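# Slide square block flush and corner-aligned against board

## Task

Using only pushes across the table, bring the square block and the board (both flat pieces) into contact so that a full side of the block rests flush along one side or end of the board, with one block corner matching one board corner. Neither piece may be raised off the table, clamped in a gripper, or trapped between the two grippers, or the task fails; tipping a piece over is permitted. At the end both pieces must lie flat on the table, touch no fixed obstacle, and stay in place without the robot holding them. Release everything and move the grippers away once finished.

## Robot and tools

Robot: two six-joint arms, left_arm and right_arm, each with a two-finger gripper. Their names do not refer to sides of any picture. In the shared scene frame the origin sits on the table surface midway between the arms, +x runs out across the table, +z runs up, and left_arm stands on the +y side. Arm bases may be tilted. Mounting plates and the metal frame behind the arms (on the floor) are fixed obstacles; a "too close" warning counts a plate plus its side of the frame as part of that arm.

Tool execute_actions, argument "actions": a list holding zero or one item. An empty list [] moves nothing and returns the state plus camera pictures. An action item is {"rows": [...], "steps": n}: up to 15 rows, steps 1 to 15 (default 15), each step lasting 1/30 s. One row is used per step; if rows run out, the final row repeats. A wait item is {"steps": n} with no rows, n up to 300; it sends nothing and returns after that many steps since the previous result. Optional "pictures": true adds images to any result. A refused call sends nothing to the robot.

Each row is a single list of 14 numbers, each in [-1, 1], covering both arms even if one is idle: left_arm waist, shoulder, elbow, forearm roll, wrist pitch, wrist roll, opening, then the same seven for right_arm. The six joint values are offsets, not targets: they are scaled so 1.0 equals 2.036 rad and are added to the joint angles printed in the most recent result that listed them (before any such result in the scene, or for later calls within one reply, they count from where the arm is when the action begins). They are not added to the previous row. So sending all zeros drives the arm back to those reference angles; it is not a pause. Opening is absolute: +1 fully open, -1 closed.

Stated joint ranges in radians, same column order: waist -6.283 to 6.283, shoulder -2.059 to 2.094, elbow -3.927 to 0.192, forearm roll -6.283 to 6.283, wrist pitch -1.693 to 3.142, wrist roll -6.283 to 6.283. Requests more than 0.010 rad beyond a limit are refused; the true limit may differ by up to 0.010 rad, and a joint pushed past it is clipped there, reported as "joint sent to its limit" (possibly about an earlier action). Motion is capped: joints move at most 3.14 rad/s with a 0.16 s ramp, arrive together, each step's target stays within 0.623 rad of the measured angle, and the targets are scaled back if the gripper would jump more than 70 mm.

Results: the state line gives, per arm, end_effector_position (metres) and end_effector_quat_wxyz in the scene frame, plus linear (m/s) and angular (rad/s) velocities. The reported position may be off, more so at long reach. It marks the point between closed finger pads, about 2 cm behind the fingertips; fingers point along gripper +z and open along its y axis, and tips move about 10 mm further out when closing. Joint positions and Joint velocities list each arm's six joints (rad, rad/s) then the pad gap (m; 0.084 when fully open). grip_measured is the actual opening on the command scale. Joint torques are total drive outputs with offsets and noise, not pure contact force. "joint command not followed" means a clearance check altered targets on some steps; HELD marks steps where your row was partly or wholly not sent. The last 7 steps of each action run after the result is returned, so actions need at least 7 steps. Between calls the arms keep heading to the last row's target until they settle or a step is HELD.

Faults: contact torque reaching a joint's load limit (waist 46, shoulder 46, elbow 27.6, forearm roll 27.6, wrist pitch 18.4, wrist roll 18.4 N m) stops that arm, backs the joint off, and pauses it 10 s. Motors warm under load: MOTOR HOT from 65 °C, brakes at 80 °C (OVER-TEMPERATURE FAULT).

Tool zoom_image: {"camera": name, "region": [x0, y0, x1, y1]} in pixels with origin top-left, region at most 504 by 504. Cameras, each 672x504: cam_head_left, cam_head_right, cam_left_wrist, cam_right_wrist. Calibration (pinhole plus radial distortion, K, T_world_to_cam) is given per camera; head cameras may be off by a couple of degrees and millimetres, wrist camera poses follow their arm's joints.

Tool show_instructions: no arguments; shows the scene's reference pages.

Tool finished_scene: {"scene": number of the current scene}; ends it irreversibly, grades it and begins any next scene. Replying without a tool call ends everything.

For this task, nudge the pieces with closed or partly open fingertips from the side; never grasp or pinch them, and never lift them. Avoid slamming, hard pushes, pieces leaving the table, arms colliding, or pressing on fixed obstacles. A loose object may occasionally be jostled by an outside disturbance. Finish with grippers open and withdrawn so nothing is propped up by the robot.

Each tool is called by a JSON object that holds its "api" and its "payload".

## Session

{"api": "show_instructions", "payload": {}}

{"api": "execute_actions", "payload": {"actions": []}}

Reference images for this scene: manual page 1, manual page 2, manual page 3, manual page 4, manual page 5, manual page 6.

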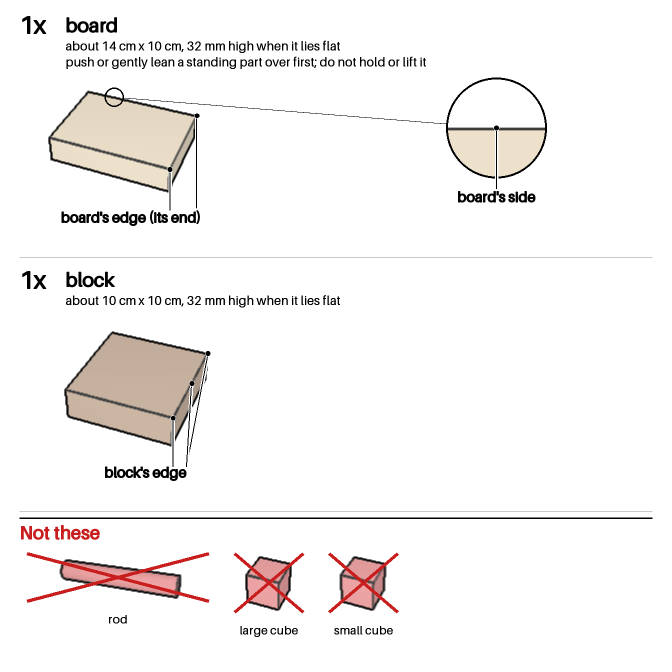

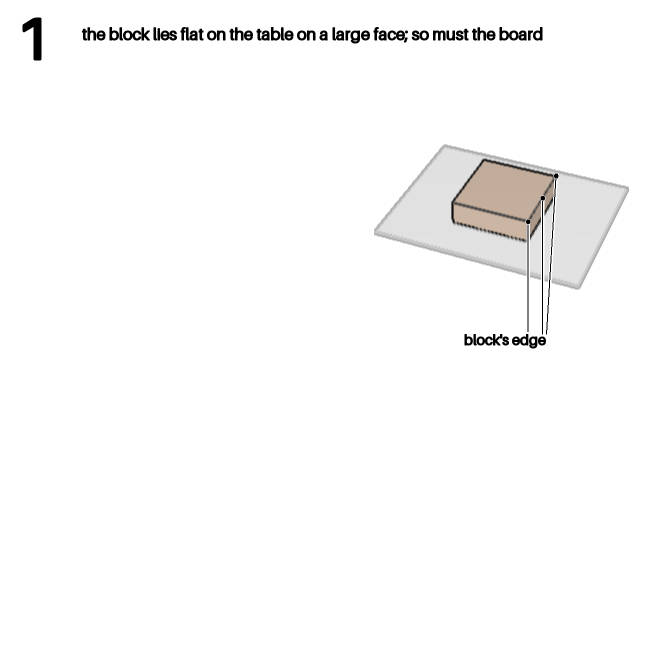

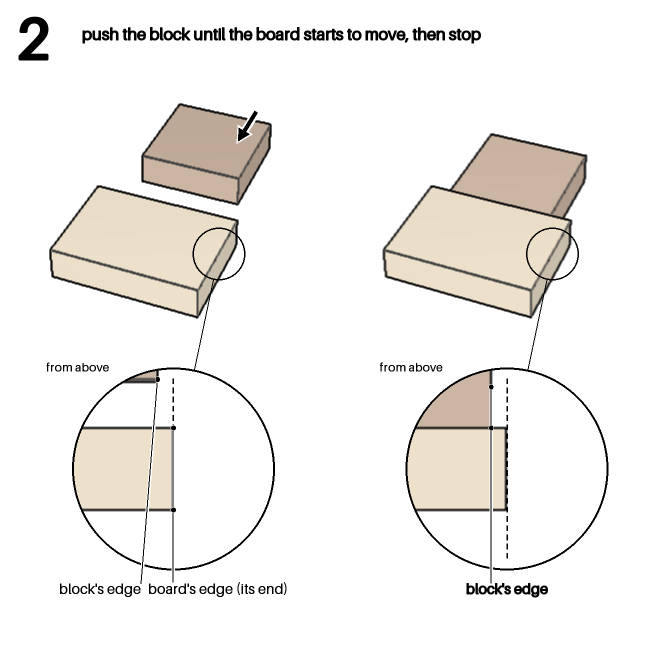

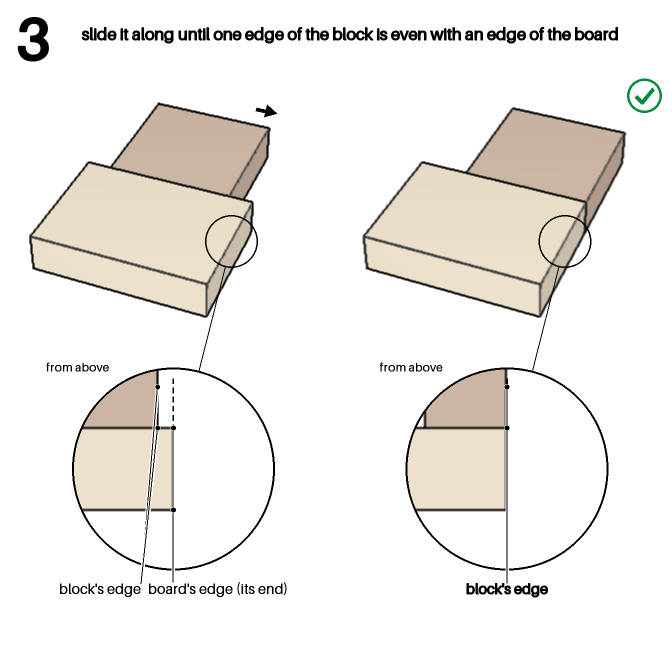

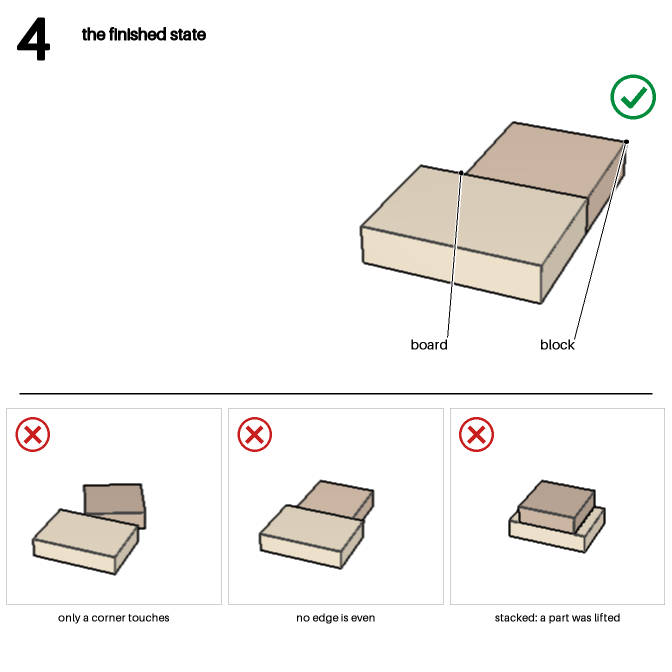

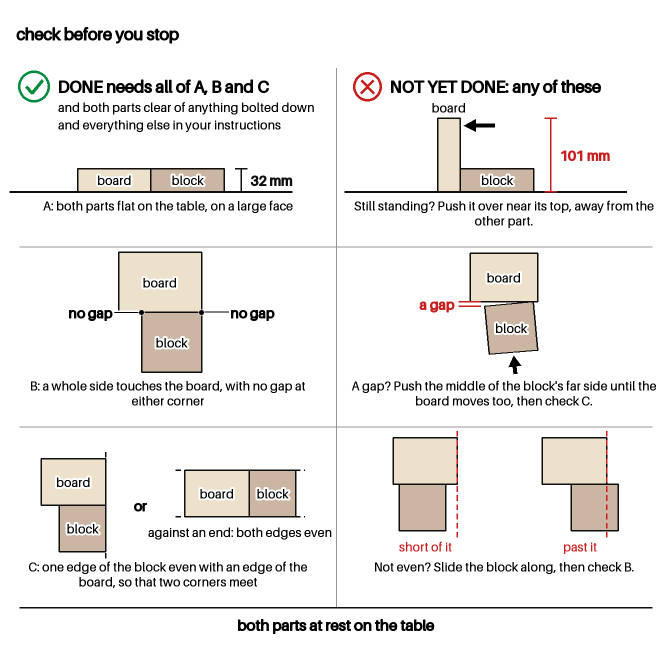

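Scene clock: 0.00 s of 4267.00 s.
left_arm: end_effector_position=(+0.3273, +0.6559, +0.3786) grip_measured=+1.00 end_effector_quat_wxyz=(-0.039, +0.905, +0.406, +0.118) end_effector_velocity=(+0.000, -0.000, +0.000) end_effector_angular_velocity=(+0.000, -0.002, -0.000) | right_arm: end_effector_position=(+0.7121, -0.1605, +0.3717) grip_measured=+1.00 end_effector_quat_wxyz=(-0.521, +0.395, -0.641, -0.403) end_effector_velocity=(+0.000, -0.001, +0.001) end_effector_angular_velocity=(-0.000, -0.001, -0.001)
Joint positions: left_arm=[-1.131 -0.934 -0.8    1.187  2.324 -1.349  0.084] | right_arm=[ 0.316  0.673 -1.728  0.67   0.611  1.463  0.084]
Joint velocities: left_arm=[-0.001  0.     0.     0.001 -0.    -0.    -0.   ] | right_arm=[ 0.    -0.001  0.    -0.    -0.    -0.     0.   ]
Joint torques (N m, as the arm reports them, + toward a larger angle): no reading
Motor temperatures (°C, as the motors report them): left_arm=[32 34 36 32 33 34] | right_arm=[34 34 39 35 30 33]
camera_calibration (this result's frames):
cam_left_wrist: T_world_to_cam=[[0.74124, -0.670411, 0.0333476, 0.21483], [-0.641767, -0.722379, -0.257495, 0.848143], [0.196717, 0.169464, -0.965704, 0.322179], [0, 0, 0, 1]] pos_world=[0.321692, 0.702107, 0.522359]
cam_right_wrist: T_world_to_cam=[[-0.914964, 0.384906, 0.121199, 0.705076], [0.161719, 0.0745779, 0.984015, -0.403956], [0.369714, 0.919938, -0.130483, 0.0625042], [0, 0, 0, 1]] pos_world=[0.687338, -0.298762, 0.3202]

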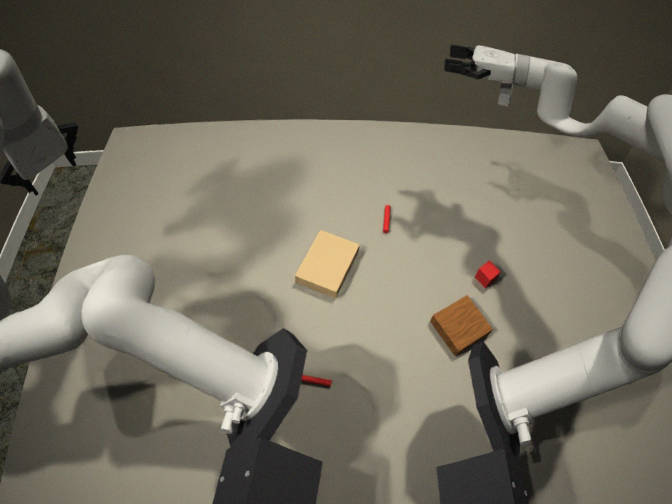

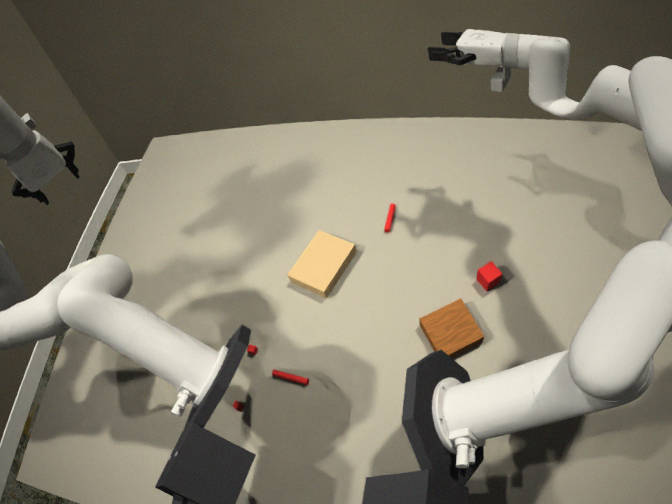

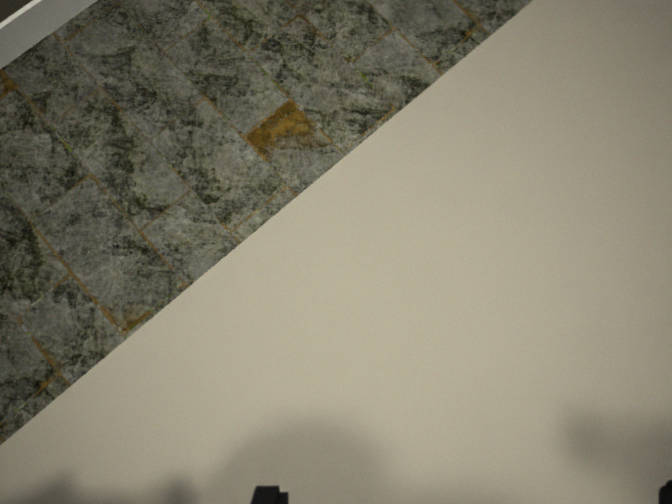

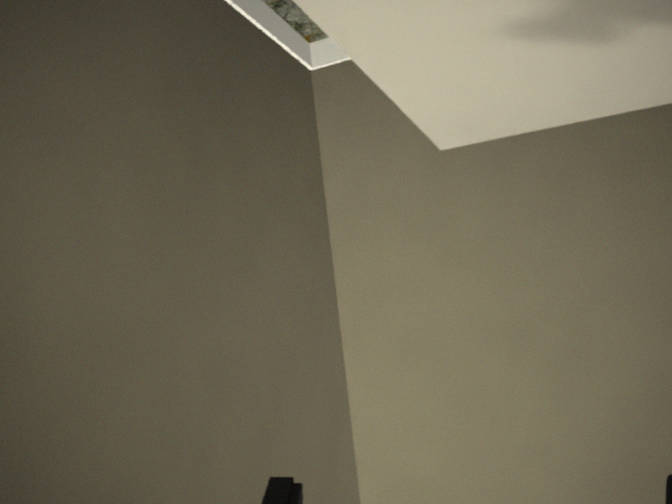

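Both flat. Zoom in for corners.

{"api": "zoom_image", "payload": {"camera": "cam_head_left", "region": [270, 200, 520, 380]}}

{"api": "zoom_image", "payload": {"camera": "cam_head_right", "region": [270, 200, 520, 380]}}

Region (270, 200, 520, 380) of cam_head_left's 672x504 image, scaled by 2.016, with more detail than that image has; it fills the top 363 rows of this view, and the rest is white.

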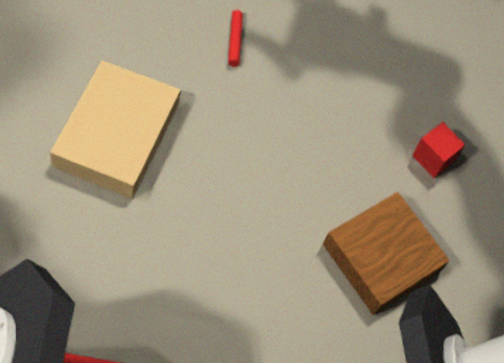

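Region (270, 200, 520, 380) of cam_head_right's 672x504 image, scaled by 2.016, with more detail than that image has; it fills the top 363 rows of this view, and the rest is white.

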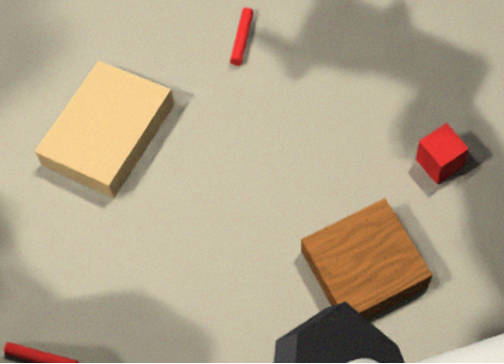

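{"api": "execute_actions", "payload": {"actions": [{"rows": [[0.01,0.02,0,0,-0.018,0.03,1, 0.002,-0.011,0.02,-0.027,0.007,-0.04,0.2],[0.025,0.05,0,-0.002,-0.045,0.08,1, 0.004,-0.027,0.05,-0.066,0.017,-0.1,0.2],[0.045,0.09,0,-0.003,-0.08,0.14,1, 0.007,-0.05,0.09,-0.12,0.03,-0.18,0.2],[0.335,0.668,-0.0088,-0.0255,-0.6061,0.99,1, 0.0535,-0.3689,0.6974,-0.8981,0.2289,-0.99,0.2]], "steps": 15}]}}

{"api": "execute_actions", "payload": {"actions": [{"steps": 20}]}}

Scene clock: 10.53 s of 4267.00 s.
left_arm: end_effector_position=(+0.3664, +0.6195, +0.3868) grip_measured=+1.00 end_effector_quat_wxyz=(-0.083, +0.948, +0.281, +0.128) end_effector_velocity=(+0.260, -0.245, -0.059) end_effector_angular_velocity=(+0.728, +0.531, -1.398) | right_arm: end_effector_position=(+0.6578, -0.1524, +0.3701) grip_measured=+0.19 end_effector_quat_wxyz=(-0.525, +0.545, -0.559, -0.339) end_effector_velocity=(-0.388, -0.089, +0.154) end_effector_angular_velocity=(-0.839, -1.528, +1.201)
Joint positions: left_arm=[-1.005 -0.774 -0.802  1.178  2.168 -1.154  0.084] | right_arm=[ 0.334  0.565 -1.583  0.512  0.691  1.262  0.052]
Joint velocities: left_arm=[ 1.147  1.122 -0.015 -0.089 -1.097  1.067 -0.   ] | right_arm=[ 0.205 -1.088  1.004 -1.011  0.735 -0.913 -0.   ]
Joint torques (N m, as the arm reports them, + toward a larger angle): left_arm=[-5.67  9.52 -5.6   1.16 -2.34 -1.03] | right_arm=[ 33.93 -25.25  -9.57   0.02  -1.46   0.26]
Motor temperatures (°C, as the motors report them): left_arm=[32 34 36 32 34 34] | right_arm=[35 34 40 35 30 33]
Steps of this call (steps 1 to 90: nothing new was sent; then 7.27 s passed at rest; steps 91 to 98: the first 8 steps of this action). Readings (joint positions):
91: left_arm=[-1.131 -0.934 -0.800 1.187 2.324 -1.349] | right_arm=[0.316 0.673 -1.728 0.670 0.611 1.463]
92: left_arm=[-1.130 -0.933 -0.800 1.187 2.322 -1.345] | right_arm=[0.316 0.672 -1.726 0.668 0.612 1.459]
94: left_arm=[-1.117 -0.910 -0.802 1.187 2.299 -1.305] | right_arm=[0.318 0.661 -1.707 0.641 0.619 1.418]
98: the state above

Scene clock: 11.20 s of 4267.00 s.
left_arm: end_effector_position=(+0.4785, +0.4113, +0.2886) grip_measured=+1.00 end_effector_quat_wxyz=(-0.122, +0.963, -0.229, +0.079) end_effector_velocity=(+0.033, -0.339, -0.211) end_effector_angular_velocity=(+0.094, +0.387, -1.516) | right_arm: end_effector_position=(+0.4066, -0.1765, +0.2822) grip_measured=+0.19 end_effector_quat_wxyz=(-0.377, +0.910, -0.087, -0.150) end_effector_velocity=(-0.349, -0.015, -0.244) end_effector_angular_velocity=(-0.565, -0.872, +1.491)
Joint positions: left_arm=[-0.635 -0.157 -0.813  1.15   1.563 -0.54   0.084] | right_arm=[ 0.397  0.123 -0.939 -0.137  0.956  0.616  0.052]
Joint velocities: left_arm=[ 0.283  0.865 -0.009 -0.021 -0.718  0.864 -0.   ] | right_arm=[ 0.044 -0.312  0.888 -0.887  0.191 -0.885 -0.   ]
Joint torques (N m, as the arm reports them, + toward a larger angle): left_arm=[-12.82  -0.86  -8.12   0.19  -2.23  -0.81] | right_arm=[22.97 -9.94 -6.28  0.75 -2.13 -0.05]
Motor temperatures (°C, as the motors report them): left_arm=[32 34 36 32 34 34] | right_arm=[35 34 40 35 30 33]
Kept back: nothing.
Steps of this call (steps 1 to 7: the last 7 steps of your previous action; steps 8 to 20: the robot went on to your last target). Readings (joint positions):
1: left_arm=[-0.968 -0.737 -0.803 1.175 2.132 -1.118] | right_arm=[0.341 0.528 -1.551 0.478 0.714 1.231]
2: left_arm=[-0.935 -0.701 -0.804 1.173 2.097 -1.083] | right_arm=[0.347 0.492 -1.520 0.444 0.735 1.198]
4: left_arm=[-0.880 -0.634 -0.805 1.169 2.030 -1.016] | right_arm=[0.356 0.423 -1.452 0.375 0.775 1.128]
8: left_arm=[-0.793 -0.507 -0.808 1.162 1.904 -0.890] | right_arm=[0.372 0.310 -1.314 0.236 0.842 0.990]
20: the state above

{"api": "execute_actions", "payload": {"actions": [{"rows": [[0.0914,0.2862,-0.0025,-0.0072,-0.2325,0.6424,1, 0.0139,-0.0987,0.3099,-0.5017,0.0595,-0.9165,0.2]], "steps": 15}]}}

{"api": "execute_actions", "payload": {"actions": [{"steps": 32}], "pictures": true}}

Scene clock: 11.77 s of 4267.00 s.
left_arm: end_effector_position=(+0.4399, +0.2463, +0.1621) grip_measured=+1.00 end_effector_quat_wxyz=(-0.048, +0.719, -0.693, +0.009) end_effector_velocity=(-0.142, -0.228, -0.202) end_effector_angular_velocity=(-0.045, +0.476, -2.541) | right_arm: end_effector_position=(+0.2565, -0.2403, +0.1422) grip_measured=+0.19 end_effector_quat_wxyz=(-0.099, +0.800, +0.592, -0.021) end_effector_velocity=(-0.112, -0.171, -0.191) end_effector_angular_velocity=(-0.511, -1.481, +3.963)
Joint positions: left_arm=[-0.494  0.283 -0.816  1.139  1.206  0.196  0.084] | right_arm=[ 0.42  -0.039 -0.429 -0.904  1.054 -0.199  0.052]
Joint velocities: left_arm=[ 0.211  0.662 -0.006 -0.017 -0.537  2.108  0.   ] | right_arm=[ 0.039 -0.274  0.885 -1.815  0.169 -2.661  0.   ]
Joint torques (N m, as the arm reports them, + toward a larger angle): left_arm=[-16.87  -6.43  -7.49  -0.29  -2.51  -0.41] | right_arm=[15.12 -6.48 -7.16  2.26 -3.11 -0.17]
Motor temperatures (°C, as the motors report them): left_arm=[32 34 36 32 34 34] | right_arm=[35 34 40 35 30 33]
Steps of this call (steps 1 to 9: the robot went on to your last target; steps 10 to 17: the first 8 steps of this action). Readings (joint positions):
10: left_arm=[-0.548 0.116 -0.815 1.143 1.342 -0.191] | right_arm=[0.410 0.030 -0.646 -0.485 1.013 0.267]
11: left_arm=[-0.540 0.141 -0.815 1.142 1.321 -0.145] | right_arm=[0.412 0.020 -0.616 -0.533 1.018 0.219]
13: left_arm=[-0.524 0.190 -0.815 1.141 1.281 -0.047] | right_arm=[0.414 0.001 -0.555 -0.644 1.030 0.108]
17: the state above

Scene clock: 12.83 s of 4267.00 s.
left_arm: end_effector_position=(+0.4040, +0.1994, +0.1195) grip_measured=+1.00 end_effector_quat_wxyz=(-0.000, -0.455, +0.890, +0.001) end_effector_velocity=(-0.000, -0.000, -0.000) end_effector_angular_velocity=(-0.001, +0.000, -0.001) | right_arm: end_effector_position=(+0.2461, -0.2617, +0.1206) grip_measured=+0.19 end_effector_quat_wxyz=(-0.000, +0.309, +0.951, +0.000) end_effector_velocity=(+0.000, +0.000, -0.000) end_effector_angular_velocity=(-0.000, +0.001, -0.001)
Joint positions: left_arm=[-0.449  0.425 -0.818  1.135  1.09   0.768  0.084] | right_arm=[ 0.426 -0.078 -0.308 -1.158  1.077 -1.249  0.052]
Joint velocities: left_arm=[ 0.     0.     0.     0.    -0.001  0.001  0.   ] | right_arm=[-0.001  0.002 -0.002 -0.    -0.     0.001 -0.   ]
Joint torques (N m, as the arm reports them, + toward a larger angle): left_arm=[-17.3   -6.61  -6.53  -0.62  -2.74  -0.97] | right_arm=[12.83 -5.21 -5.2  -0.04 -2.61  0.07]
Motor temperatures (°C, as the motors report them): left_arm=[32 34 36 32 34 34] | right_arm=[35 34 40 35 30 33]
Kept back: nothing.
Steps of this call (steps 1 to 7: the last 7 steps of your previous action; steps 8 to 32: the robot went on to your last target). Readings (joint positions):
1: left_arm=[-0.487 0.305 -0.816 1.138 1.188 0.270] | right_arm=[0.421 -0.048 -0.401 -0.960 1.059 -0.290]
2: left_arm=[-0.481 0.326 -0.817 1.138 1.171 0.350] | right_arm=[0.422 -0.055 -0.378 -1.008 1.064 -0.381]
4: left_arm=[-0.468 0.365 -0.817 1.137 1.139 0.508] | right_arm=[0.424 -0.065 -0.346 -1.075 1.070 -0.565]
8: left_arm=[-0.454 0.411 -0.816 1.135 1.103 0.699] | right_arm=[0.425 -0.074 -0.320 -1.134 1.075 -0.928]
32: the state above
camera_calibration (this result's frames):
cam_left_wrist: T_world_to_cam=[[-0.809023, 0.587695, 0.00983382, 0.238881], [0.587582, 0.809072, -0.0122528, -0.330456], [-0.0151572, -0.00413462, -0.999877, 0.258615], [0, 0, 0, 1]] pos_world=[0.39135, 0.128042, 0.252185]
cam_right_wrist: T_world_to_cam=[[0.603852, 0.796802, -0.0216354, 0.0992906], [0.797047, -0.603894, 0.00532152, -0.289757], [-0.00882527, -0.0204578, -0.999752, 0.247078], [0, 0, 0, 1]] pos_world=[0.173174, -0.249043, 0.250707]

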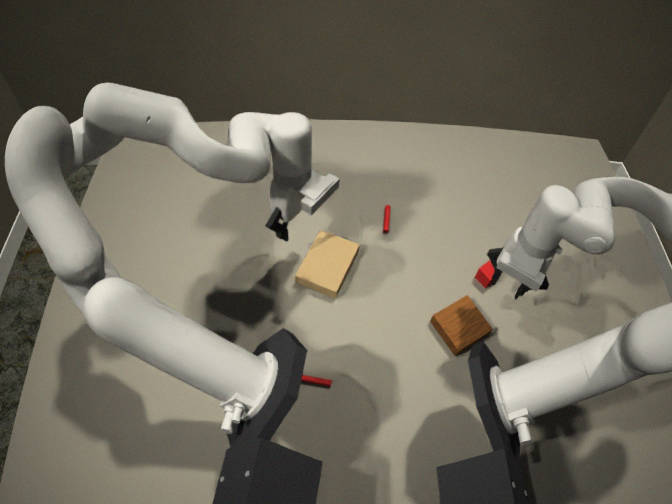

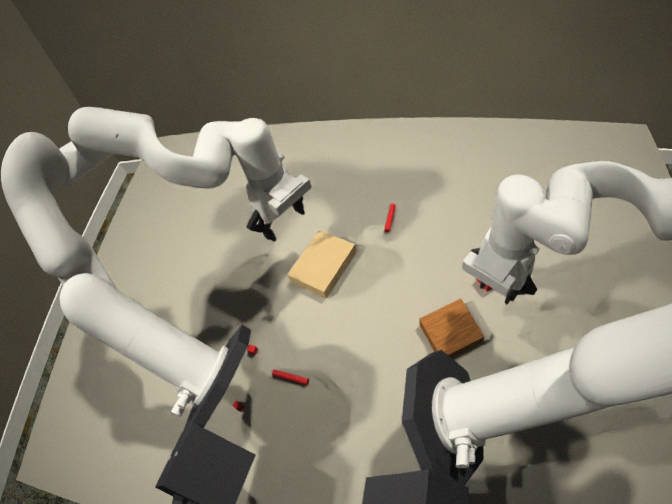

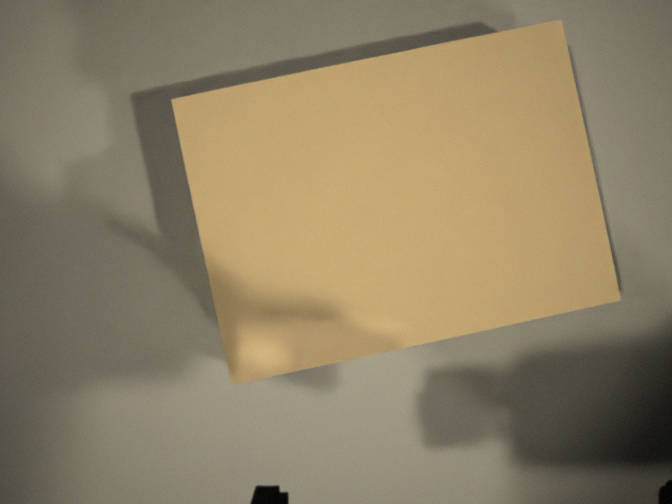

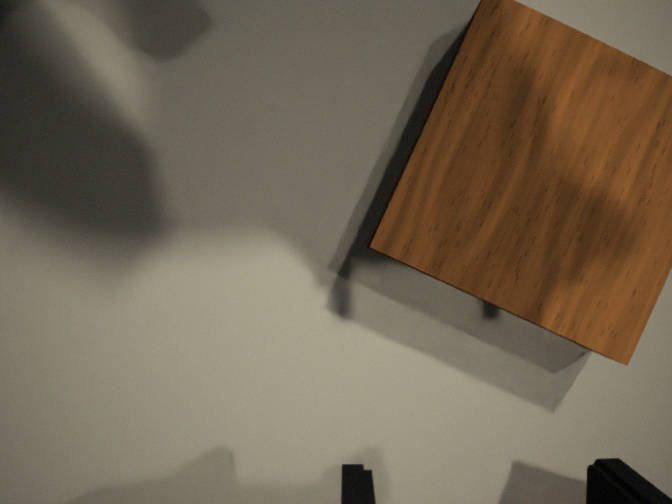

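{"api": "execute_actions", "payload": {"actions": [{"rows": [[0.003,0.0022,-0.0006,0.0036,-0.0014,-0.0013,1,-0.0043,0.0036,-0.0009,-0.0056,-0.0018,0.0027,0.2],[0.0113,0.008,-0.0023,0.0133,-0.0053,-0.0049,1,-0.0161,0.0132,-0.0034,-0.0208,-0.0065,0.01,0.2],[0.0235,0.0167,-0.0048,0.0275,-0.011,-0.0102,1,-0.0334,0.0275,-0.0071,-0.0432,-0.0135,0.0207,0.2],[0.0383,0.0272,-0.0078,0.0449,-0.018,-0.0166,1,-0.0544,0.0448,-0.0117,-0.0705,-0.022,0.0338,0.2],[0.0545,0.0387,-0.0111,0.0638,-0.0255,-0.0236,1,-0.0773,0.0637,-0.0166,-0.1001,-0.0313,0.048,0.2],[0.0706,0.0501,-0.0144,0.0826,-0.033,-0.0305,1,-0.1001,0.0826,-0.0214,-0.1297,-0.0406,0.0622,0.2],[0.0854,0.0606,-0.0174,0.1,-0.04,-0.0369,1,-0.1211,0.0999,-0.026,-0.157,-0.0491,0.0753,0.2],[0.0976,0.0693,-0.0199,0.1142,-0.0457,-0.0422,1,-0.1384,0.1142,-0.0297,-0.1794,-0.0561,0.086,0.2],[0.1059,0.0751,-0.0216,0.1239,-0.0496,-0.0458,1,-0.1502,0.1238,-0.0322,-0.1946,-0.0608,0.0933,0.2],[0.1089,0.0773,-0.0222,0.1275,-0.051,-0.0471,1,-0.1545,0.1274,-0.0331,-0.2002,-0.0626,0.096,0.2]], "steps": 15}]}}

{"api": "execute_actions", "payload": {"actions": [{"steps": 13}]}}

{"api": "execute_actions", "payload": {"actions": [{"rows": [[-0.0014,0.0023,-0.0003,-0.0001,0,-0.0024,1,0.0014,0.0024,-0.0009,0.0003,0.0001,0.0019,0.2],[-0.0029,0.0046,-0.0006,-0.0001,0,-0.0048,1,0.0036,0.0061,-0.0022,0.0009,0.0003,0.0048,0.2],[-0.0043,0.0069,-0.0009,-0.0002,0,-0.0072,1,0.0065,0.0109,-0.0039,0.0015,0.0006,0.0086,0.2],[-0.0057,0.0092,-0.0013,-0.0003,0,-0.0096,1,0.0094,0.0158,-0.0057,0.0022,0.0009,0.0124,0.2],[-0.0079,0.0126,-0.0018,-0.0005,0,-0.0132,1,0.0123,0.0207,-0.0075,0.0029,0.0011,0.0162,0.2],[-0.0101,0.0161,-0.0024,-0.0007,0,-0.0167,1,0.0152,0.0255,-0.0092,0.0036,0.0014,0.02,0.2],[-0.0122,0.0195,-0.003,-0.0009,0,-0.0202,1,0.0181,0.0304,-0.011,0.0043,0.0016,0.0238,0.2],[-0.0144,0.023,-0.0037,-0.0011,0,-0.0236,1,0.021,0.0353,-0.0127,0.005,0.0019,0.0276,0.2],[-0.0177,0.0283,-0.0048,-0.0015,0,-0.0287,1,0.0239,0.0401,-0.0145,0.0057,0.0022,0.0314,0.2],[-0.021,0.0335,-0.0059,-0.002,0,-0.0337,1,0.0268,0.045,-0.0162,0.0064,0.0024,0.0352,0.2],[-0.0243,0.0388,-0.0071,-0.0025,-0.0001,-0.0386,1,0.0297,0.0498,-0.018,0.007,0.0027,0.039,0.2],[-0.0276,0.0441,-0.0085,-0.0031,-0.0002,-0.0435,1,0.0326,0.0547,-0.0197,0.0077,0.003,0.0428,0.2],[-0.0309,0.0494,-0.0099,-0.0037,-0.0002,-0.0483,1,0.0355,0.0596,-0.0215,0.0084,0.0032,0.0466,0.2],[-0.0343,0.0547,-0.0113,-0.0044,-0.0003,-0.053,1,0.0383,0.0644,-0.0232,0.0091,0.0035,0.0504,0.2],[-0.0376,0.0601,-0.0129,-0.0051,-0.0004,-0.0576,1,0.0412,0.0693,-0.025,0.0098,0.0038,0.0542,0.2]], "steps": 15}]}}

{"api": "execute_actions", "payload": {"actions": [{"rows": [[-0.0178,0.0285,-0.008,-0.0037,-0.0005,-0.025,1,0.0152,0.0255,-0.0092,0.0036,0.0014,0.02,0.2],[-0.0223,0.0357,-0.0104,-0.0049,-0.0006,-0.0309,1,0.0181,0.0304,-0.011,0.0043,0.0016,0.0238,0.2],[-0.0268,0.0429,-0.0129,-0.0061,-0.0008,-0.0366,1,0.021,0.0353,-0.0127,0.005,0.0019,0.0276,0.2],[-0.0314,0.0502,-0.0155,-0.0075,-0.001,-0.0423,1,0.0239,0.0401,-0.0145,0.0057,0.0022,0.0314,0.2],[-0.036,0.0575,-0.0183,-0.009,-0.0013,-0.0477,1,0.0268,0.045,-0.0162,0.0064,0.0024,0.0352,0.2],[-0.0405,0.0649,-0.0213,-0.0106,-0.0015,-0.0531,1,0.0297,0.0498,-0.018,0.007,0.0027,0.039,0.2],[-0.0452,0.0723,-0.0244,-0.0122,-0.0018,-0.0582,1,0.0326,0.0547,-0.0197,0.0077,0.003,0.0428,0.2],[-0.0498,0.0797,-0.0276,-0.014,-0.0021,-0.0633,1,0.0355,0.0596,-0.0215,0.0084,0.0032,0.0466,0.2],[-0.0544,0.0872,-0.031,-0.0159,-0.0024,-0.0682,1,0.0383,0.0644,-0.0232,0.0091,0.0035,0.0504,0.2],[-0.0591,0.0947,-0.0346,-0.0179,-0.0027,-0.073,1,0.0412,0.0693,-0.025,0.0098,0.0038,0.0542,0.2],[-0.0638,0.1022,-0.0383,-0.02,-0.0031,-0.0776,1,0.0427,0.0717,-0.0259,0.0101,0.0039,0.0561,0.2],[-0.0685,0.1098,-0.0421,-0.0221,-0.0035,-0.0821,1,0.0439,0.0732,-0.0253,0.0099,0.0039,0.0586,0.2],[-0.0733,0.1174,-0.0461,-0.0244,-0.0039,-0.0864,1,0.0451,0.0747,-0.0248,0.0097,0.0038,0.0611,0.2],[-0.078,0.125,-0.0502,-0.0268,-0.0043,-0.0906,1,0.0463,0.0762,-0.0242,0.0094,0.0038,0.0636,0.2],[-0.0828,0.1327,-0.0545,-0.0293,-0.0047,-0.0947,1,0.0475,0.0777,-0.0236,0.0092,0.0037,0.0661,0.2]], "steps": 15}]}}

{"api": "execute_actions", "payload": {"actions": [{"rows": [[-0.0238,0.0382,-0.0207,-0.0119,-0.0021,-0.021,1,0.007,0.0096,0.001,-0.0004,0,0.0129,0.2],[-0.0286,0.046,-0.0252,-0.0145,-0.0026,-0.0248,1,0.007,0.0096,0.001,-0.0004,0,0.0129,0.2],[-0.0335,0.0538,-0.03,-0.0173,-0.0031,-0.0284,1,0.007,0.0096,0.001,-0.0004,0,0.0129,0.2],[-0.0383,0.0616,-0.0348,-0.0202,-0.0036,-0.0319,1,0.007,0.0096,0.001,-0.0004,0,0.0129,0.2],[-0.0432,0.0695,-0.0399,-0.0232,-0.0042,-0.0352,1,0.007,0.0096,0.001,-0.0004,0,0.0129,0.2],[-0.0481,0.0774,-0.0451,-0.0263,-0.0047,-0.0385,1,0.0056,0.0078,0.0003,-0.0001,0.0001,0.0099,0.2],[-0.0531,0.0853,-0.0504,-0.0295,-0.0053,-0.0415,1,0.0027,0.0042,-0.0011,0.0004,0.0002,0.0039,0.2],[-0.058,0.0933,-0.0559,-0.0327,-0.0059,-0.0445,1,-0.0012,-0.0006,-0.0029,0.0011,0.0003,-0.0041,0.2],[-0.063,0.1013,-0.0615,-0.0361,-0.0065,-0.0473,1,-0.0055,-0.006,-0.005,0.0019,0.0005,-0.0131,0.2],[-0.068,0.1093,-0.0672,-0.0396,-0.0072,-0.0499,1,-0.0098,-0.0114,-0.0071,0.0028,0.0007,-0.0221,0.2],[-0.0726,0.1167,-0.0727,-0.0429,-0.0078,-0.0522,1,-0.0132,-0.0156,-0.0087,0.0034,0.0008,-0.0291,0.2],[-0.0768,0.1235,-0.0777,-0.0459,-0.0084,-0.0542,1,-0.0156,-0.0186,-0.0098,0.0038,0.0009,-0.0341,0.2],[-0.0805,0.1296,-0.0823,-0.0488,-0.0089,-0.0559,1,-0.017,-0.0204,-0.0105,0.0041,0.001,-0.0371,0.2],[-0.0835,0.1343,-0.0859,-0.051,-0.0093,-0.0572,1,-0.017,-0.0204,-0.0105,0.0041,0.001,-0.0371,0.2],[-0.0856,0.1378,-0.0886,-0.0526,-0.0096,-0.0581,1,-0.017,-0.0204,-0.0105,0.0041,0.001,-0.0371,0.2]], "steps": 15}]}}

{"api": "execute_actions", "payload": {"actions": [{"steps": 17}], "pictures": true}}

Scene clock: 25.80 s of 4267.00 s.
left_arm: end_effector_position=(+0.4100, +0.2003, +0.0838) grip_measured=+1.00 end_effector_quat_wxyz=(+0.003, -0.457, +0.890, +0.002) end_effector_velocity=(+0.015, +0.012, -0.327) end_effector_angular_velocity=(+0.037, +0.016, -0.007) | right_arm: end_effector_position=(+0.2529, -0.2635, +0.0898) grip_measured=+0.19 end_effector_quat_wxyz=(+0.005, +0.312, +0.950, -0.006) end_effector_velocity=(+0.023, -0.003, -0.285) end_effector_angular_velocity=(-0.077, -0.006, -0.000)
Joint positions: left_arm=[-0.365  0.485 -0.836  1.235  1.05   0.731  0.084] | right_arm=[ 0.316  0.013 -0.332 -1.302  1.032 -1.18   0.052]
Joint velocities: left_arm=[ 0.752  0.535 -0.143  0.855 -0.335 -0.313 -0.   ] | right_arm=[-0.985  0.818 -0.211 -1.265 -0.387  0.601 -0.   ]
Joint torques (N m, as the arm reports them, + toward a larger angle): left_arm=[-15.72  -5.26  -4.81  -0.09  -2.58  -1.17] | right_arm=[10.25 -3.81 -3.52 -1.12 -2.59  0.28]
Motor temperatures (°C, as the motors report them): left_arm=[32 35 36 32 34 34] | right_arm=[35 34 40 35 30 33]
Steps of this call (steps 1 to 15: the robot went on to your last target; steps 16 to 90: nothing new was sent; then 9.70 s passed at rest; steps 91 to 98: the first 8 steps of this action). Readings (joint positions):
91: left_arm=[-0.449 0.425 -0.818 1.135 1.090 0.768] | right_arm=[0.426 -0.078 -0.308 -1.158 1.077 -1.249]
92: left_arm=[-0.448 0.426 -0.818 1.137 1.089 0.767] | right_arm=[0.424 -0.077 -0.308 -1.160 1.076 -1.248]
94: left_arm=[-0.437 0.433 -0.821 1.150 1.083 0.762] | right_arm=[0.410 -0.065 -0.312 -1.180 1.070 -1.239]
98: the state above

Scene clock: 26.23 s of 4267.00 s.
left_arm: end_effector_position=(+0.4079, +0.2010, +0.0258) grip_measured=+1.00 end_effector_quat_wxyz=(+0.000, -0.454, +0.891, +0.000) end_effector_velocity=(-0.002, -0.000, -0.009) end_effector_angular_velocity=(-0.002, +0.001, -0.004) | right_arm: end_effector_position=(+0.2478, -0.2578, +0.0318) grip_measured=+0.19 end_effector_quat_wxyz=(+0.000, +0.309, +0.951, -0.000) end_effector_velocity=(-0.001, +0.002, -0.009) end_effector_angular_velocity=(+0.008, -0.002, +0.001)
Joint positions: left_arm=[-0.23   0.58  -0.863  1.392  0.987  0.673  0.084] | right_arm=[ 0.115  0.178 -0.375 -1.561  0.951 -1.056  0.052]
Joint velocities: left_arm=[ 0.019  0.015 -0.002  0.025 -0.009 -0.009 -0.   ] | right_arm=[-0.03   0.026 -0.007 -0.044 -0.014  0.022 -0.   ]
Joint torques (N m, as the arm reports them, + toward a larger angle): left_arm=[-18.56  -7.73  -3.83  -0.44  -2.77  -0.93] | right_arm=[16.84 -8.97 -1.4   0.18 -2.59 -0.05]
Motor temperatures (°C, as the motors report them): left_arm=[32 35 36 32 34 34] | right_arm=[35 34 40 35 30 33]
Kept back: nothing.
Steps of this call (steps 1 to 7: the last 7 steps of your previous action; steps 8 to 13: the robot went on to your last target). Readings (joint positions):
1: left_arm=[-0.339 0.503 -0.841 1.264 1.038 0.720] | right_arm=[0.281 0.041 -0.340 -1.346 1.019 -1.159]
2: left_arm=[-0.313 0.522 -0.846 1.294 1.027 0.709] | right_arm=[0.246 0.070 -0.347 -1.391 1.005 -1.138]
4: left_arm=[-0.268 0.553 -0.853 1.343 1.008 0.691] | right_arm=[0.182 0.124 -0.360 -1.472 0.980 -1.099]
8: left_arm=[-0.237 0.576 -0.860 1.381 0.992 0.677] | right_arm=[0.128 0.168 -0.370 -1.542 0.958 -1.065]
13: the state above

Scene clock: 26.50 s of 4267.00 s.
left_arm: end_effector_position=(+0.4021, +0.1919, +0.0258) grip_measured=+1.00 end_effector_quat_wxyz=(+0.000, -0.455, +0.891, +0.000) end_effector_velocity=(-0.047, -0.068, -0.002) end_effector_angular_velocity=(-0.001, +0.006, -0.005) | right_arm: end_effector_position=(+0.2476, -0.2480, +0.0321) grip_measured=+0.19 end_effector_quat_wxyz=(+0.000, +0.309, +0.951, +0.001) end_effector_velocity=(-0.007, +0.071, +0.001) end_effector_angular_velocity=(+0.010, +0.005, +0.009)
Joint positions: left_arm=[-0.245  0.604 -0.866  1.391  0.987  0.648  0.084] | right_arm=[ 0.137  0.215 -0.388 -1.556  0.953 -1.027  0.052]
Joint velocities: left_arm=[-0.11   0.177 -0.025 -0.01   0.    -0.176  0.   ] | right_arm=[ 0.158  0.266 -0.091  0.038  0.016  0.202  0.   ]
Joint torques (N m, as the arm reports them, + toward a larger angle): left_arm=[-18.54  -6.9   -4.09  -0.59  -2.74  -0.85] | right_arm=[17.08 -7.99 -1.42  0.06 -2.8   0.09]
Motor temperatures (°C, as the motors report them): left_arm=[32 35 36 32 34 34] | right_arm=[35 34 40 35 30 33]
Steps of this call (steps 1 to 8: the first 8 steps of this action). Readings (joint positions):
1: left_arm=[-0.229 0.581 -0.863 1.393 0.987 0.672] | right_arm=[0.114 0.179 -0.375 -1.562 0.951 -1.055]
2: left_arm=[-0.230 0.582 -0.863 1.393 0.987 0.671] | right_arm=[0.115 0.180 -0.375 -1.562 0.951 -1.055]
4: left_arm=[-0.233 0.586 -0.864 1.392 0.987 0.667] | right_arm=[0.119 0.185 -0.378 -1.560 0.951 -1.050]
8: the state above

Scene clock: 27.00 s of 4267.00 s.
left_arm: end_effector_position=(+0.3637, +0.1336, +0.0255) grip_measured=+1.00 end_effector_quat_wxyz=(-0.000, -0.454, +0.891, +0.000) end_effector_velocity=(-0.098, -0.150, +0.000) end_effector_angular_velocity=(+0.002, -0.001, -0.004) | right_arm: end_effector_position=(+0.2420, -0.2090, +0.0322) grip_measured=+0.19 end_effector_quat_wxyz=(-0.000, +0.309, +0.951, +0.001) end_effector_velocity=(-0.017, +0.078, -0.001) end_effector_angular_velocity=(-0.008, -0.003, +0.004)
Joint positions: left_arm=[-0.346  0.766 -0.911  1.37   0.984  0.507  0.084] | right_arm=[ 0.226  0.363 -0.441 -1.535  0.961 -0.911  0.052]
Joint velocities: left_arm=[-0.272  0.437 -0.165 -0.086 -0.014 -0.326 -0.   ] | right_arm=[ 0.179  0.3   -0.109  0.041  0.015  0.233  0.   ]
Joint torques (N m, as the arm reports them, + toward a larger angle): left_arm=[-19.61  -7.84  -4.31  -0.61  -3.18  -0.98] | right_arm=[18.52 -8.99 -1.51  0.06 -2.72  0.03]
Motor temperatures (°C, as the motors report them): left_arm=[32 35 36 32 34 34] | right_arm=[35 34 40 35 30 33]
Steps of this call (steps 1 to 7: the last 7 steps of your previous action; steps 8 to 15: the first 8 steps of this action, its rows measured from where the robot was after step 7). Readings (joint positions):
7: left_arm=[-0.281 0.662 -0.879 1.386 0.987 0.592] | right_arm=[0.177 0.281 -0.412 -1.546 0.957 -0.976]
8: left_arm=[-0.288 0.673 -0.881 1.385 0.986 0.583] | right_arm=[0.182 0.291 -0.415 -1.545 0.957 -0.968]
9: left_arm=[-0.295 0.684 -0.884 1.384 0.987 0.573] | right_arm=[0.188 0.301 -0.419 -1.544 0.958 -0.960]
11: left_arm=[-0.310 0.709 -0.892 1.380 0.986 0.551] | right_arm=[0.201 0.322 -0.427 -1.541 0.959 -0.943]
15: the state above

Scene clock: 27.50 s of 4267.00 s.
left_arm: end_effector_position=(+0.3155, +0.0577, +0.0261) grip_measured=+1.00 end_effector_quat_wxyz=(+0.001, -0.454, +0.891, +0.000) end_effector_velocity=(-0.097, -0.153, +0.000) end_effector_angular_velocity=(+0.004, -0.002, -0.002) | right_arm: end_effector_position=(+0.2326, -0.1894, +0.0319) grip_measured=+0.19 end_effector_quat_wxyz=(+0.000, +0.308, +0.951, -0.000) end_effector_velocity=(+0.020, -0.019, -0.002) end_effector_angular_velocity=(+0.003, +0.014, +0.016)
Joint positions: left_arm=[-0.489  0.996 -1.029  1.303  0.973  0.372  0.084] | right_arm=[ 0.272  0.438 -0.459 -1.528  0.964 -0.843  0.052]
Joint velocities: left_arm=[-0.297  0.478 -0.302 -0.179 -0.032 -0.206  0.   ] | right_arm=[-0.057 -0.06  -0.017  0.014 -0.002 -0.12  -0.   ]
Joint torques (N m, as the arm reports them, + toward a larger angle): left_arm=[-19.43  -9.43  -4.93  -0.56  -3.13  -0.99] | right_arm=[ 17.14 -12.13  -2.55  -0.05  -2.48  -0.19]
Motor temperatures (°C, as the motors report them): left_arm=[32 35 36 32 34 34] | right_arm=[35 34 40 35 30 33]
Steps of this call (steps 1 to 7: the last 7 steps of your previous action; steps 8 to 15: the first 8 steps of this action, its rows measured from where the robot was after step 7). Readings (joint positions):
7: left_arm=[-0.411 0.870 -0.958 1.345 0.980 0.436] | right_arm=[0.261 0.422 -0.460 -1.528 0.964 -0.862]
8: left_arm=[-0.421 0.886 -0.965 1.340 0.979 0.426] | right_arm=[0.265 0.427 -0.460 -1.528 0.964 -0.857]
9: left_arm=[-0.430 0.901 -0.974 1.336 0.979 0.418] | right_arm=[0.267 0.431 -0.460 -1.528 0.964 -0.851]
11: left_arm=[-0.450 0.932 -0.991 1.325 0.977 0.402] | right_arm=[0.272 0.436 -0.459 -1.528 0.964 -0.844]
15: the state above

Scene clock: 28.07 s of 4267.00 s.
left_arm: end_effector_position=(+0.2842, +0.0090, +0.0259) grip_measured=+1.00 end_effector_quat_wxyz=(+0.001, -0.455, +0.891, +0.001) end_effector_velocity=(-0.002, -0.005, +0.000) end_effector_angular_velocity=(-0.000, -0.001, +0.001) | right_arm: end_effector_position=(+0.2557, -0.2080, +0.0319) grip_measured=+0.19 end_effector_quat_wxyz=(+0.001, +0.309, +0.951, -0.001) end_effector_velocity=(+0.002, -0.001, -0.000) end_effector_angular_velocity=(-0.000, +0.000, -0.001)
Joint positions: left_arm=[-0.584  1.149 -1.137  1.238  0.961  0.318  0.084] | right_arm=[ 0.227  0.381 -0.481 -1.519  0.966 -0.937  0.052]
Joint velocities: left_arm=[-0.009  0.015 -0.013 -0.007 -0.001 -0.005 -0.   ] | right_arm=[-0.004 -0.004 -0.003  0.001  0.    -0.007 -0.   ]
Joint torques (N m, as the arm reports them, + toward a larger angle): left_arm=[-18.93 -10.97  -5.76  -0.39  -3.16  -0.93] | right_arm=[19.3  -9.54 -1.75 -0.13 -2.68  0.1 ]
Motor temperatures (°C, as the motors report them): left_arm=[32 35 36 32 34 34] | right_arm=[35 34 40 35 30 33]
Kept back: nothing.
Steps of this call (steps 1 to 7: the last 7 steps of your previous action; steps 8 to 17: the robot went on to your last target). Readings (joint positions):
1: left_arm=[-0.499 1.011 -1.040 1.297 0.972 0.365] | right_arm=[0.270 0.435 -0.460 -1.527 0.964 -0.848]
2: left_arm=[-0.509 1.028 -1.050 1.291 0.970 0.359] | right_arm=[0.266 0.430 -0.462 -1.527 0.964 -0.857]
4: left_arm=[-0.529 1.060 -1.072 1.278 0.968 0.347] | right_arm=[0.254 0.415 -0.468 -1.524 0.965 -0.881]
8: left_arm=[-0.565 1.118 -1.113 1.253 0.963 0.328] | right_arm=[0.234 0.389 -0.479 -1.521 0.966 -0.922]
17: the state above
camera_calibration (this result's frames):
cam_left_wrist: T_world_to_cam=[[-0.808423, 0.588538, 0.00871218, 0.254574], [0.588454, 0.808463, -0.0104823, -0.107484], [-0.0132127, -0.0033474, -0.999907, 0.161809], [0, 0, 0, 1]] pos_world=[0.271191, -0.0623882, 0.158449]
cam_right_wrist: T_world_to_cam=[[0.603308, 0.797203, -0.0220577, 0.0490108], [0.797479, -0.603292, 0.00810761, -0.264622], [-0.00684384, -0.022482, -0.999724, 0.158625], [0, 0, 0, 1]] pos_world=[0.182547, -0.19515, 0.161808]

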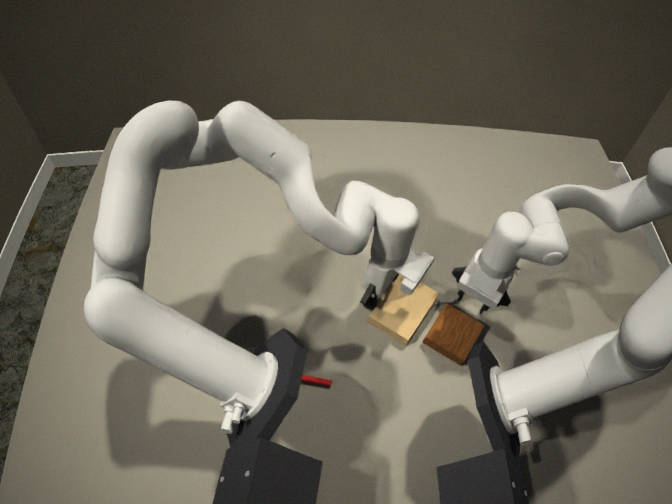

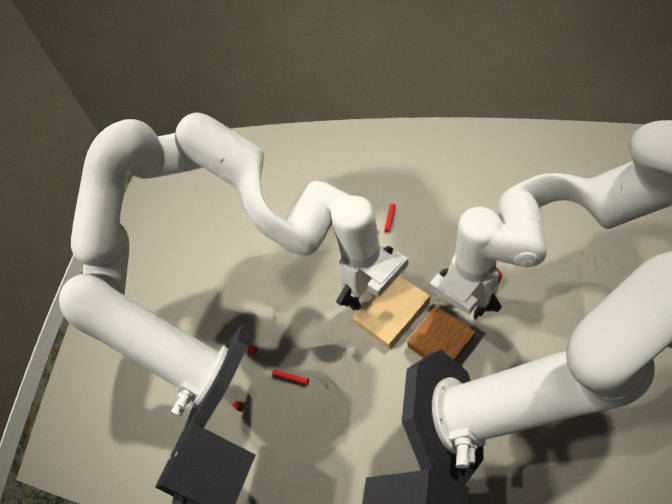

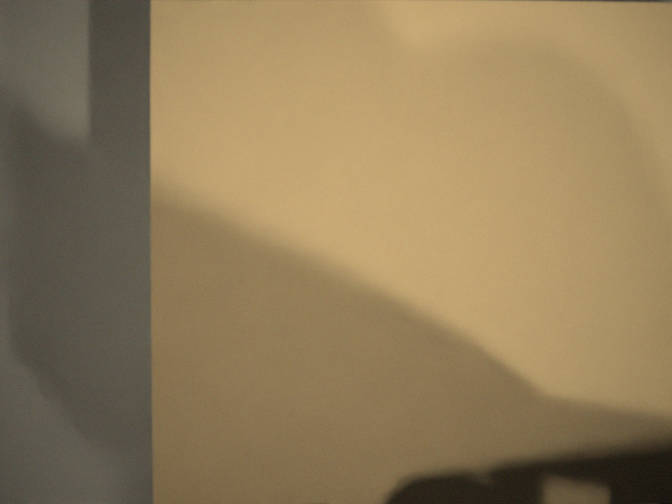

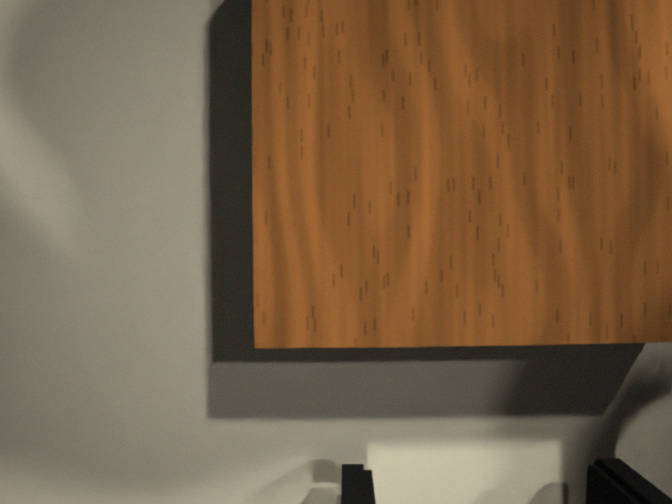

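{"api": "zoom_image", "payload": {"camera": "cam_head_right", "region": [340, 260, 500, 380]}}

{"api": "zoom_image", "payload": {"camera": "cam_head_left", "region": [350, 260, 510, 380]}}

Region (340, 260, 500, 380) of cam_head_right's 672x504 image, scaled by 3.150, with more detail than that image has; it fills the top 378 rows of this view, and the rest is white.

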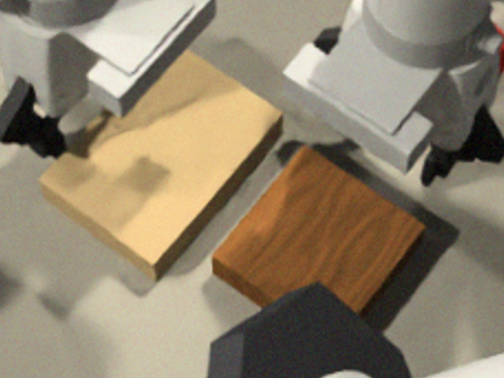

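Region (350, 260, 510, 380) of cam_head_left's 672x504 image, scaled by 3.150, with more detail than that image has; it fills the top 378 rows of this view, and the rest is white.

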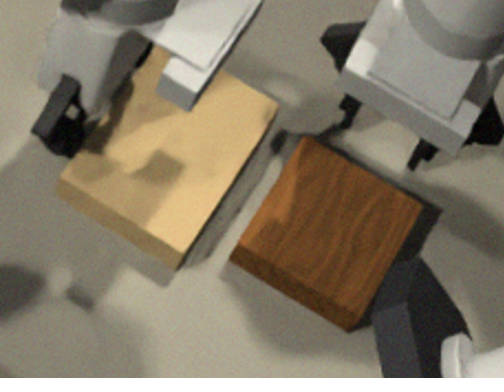

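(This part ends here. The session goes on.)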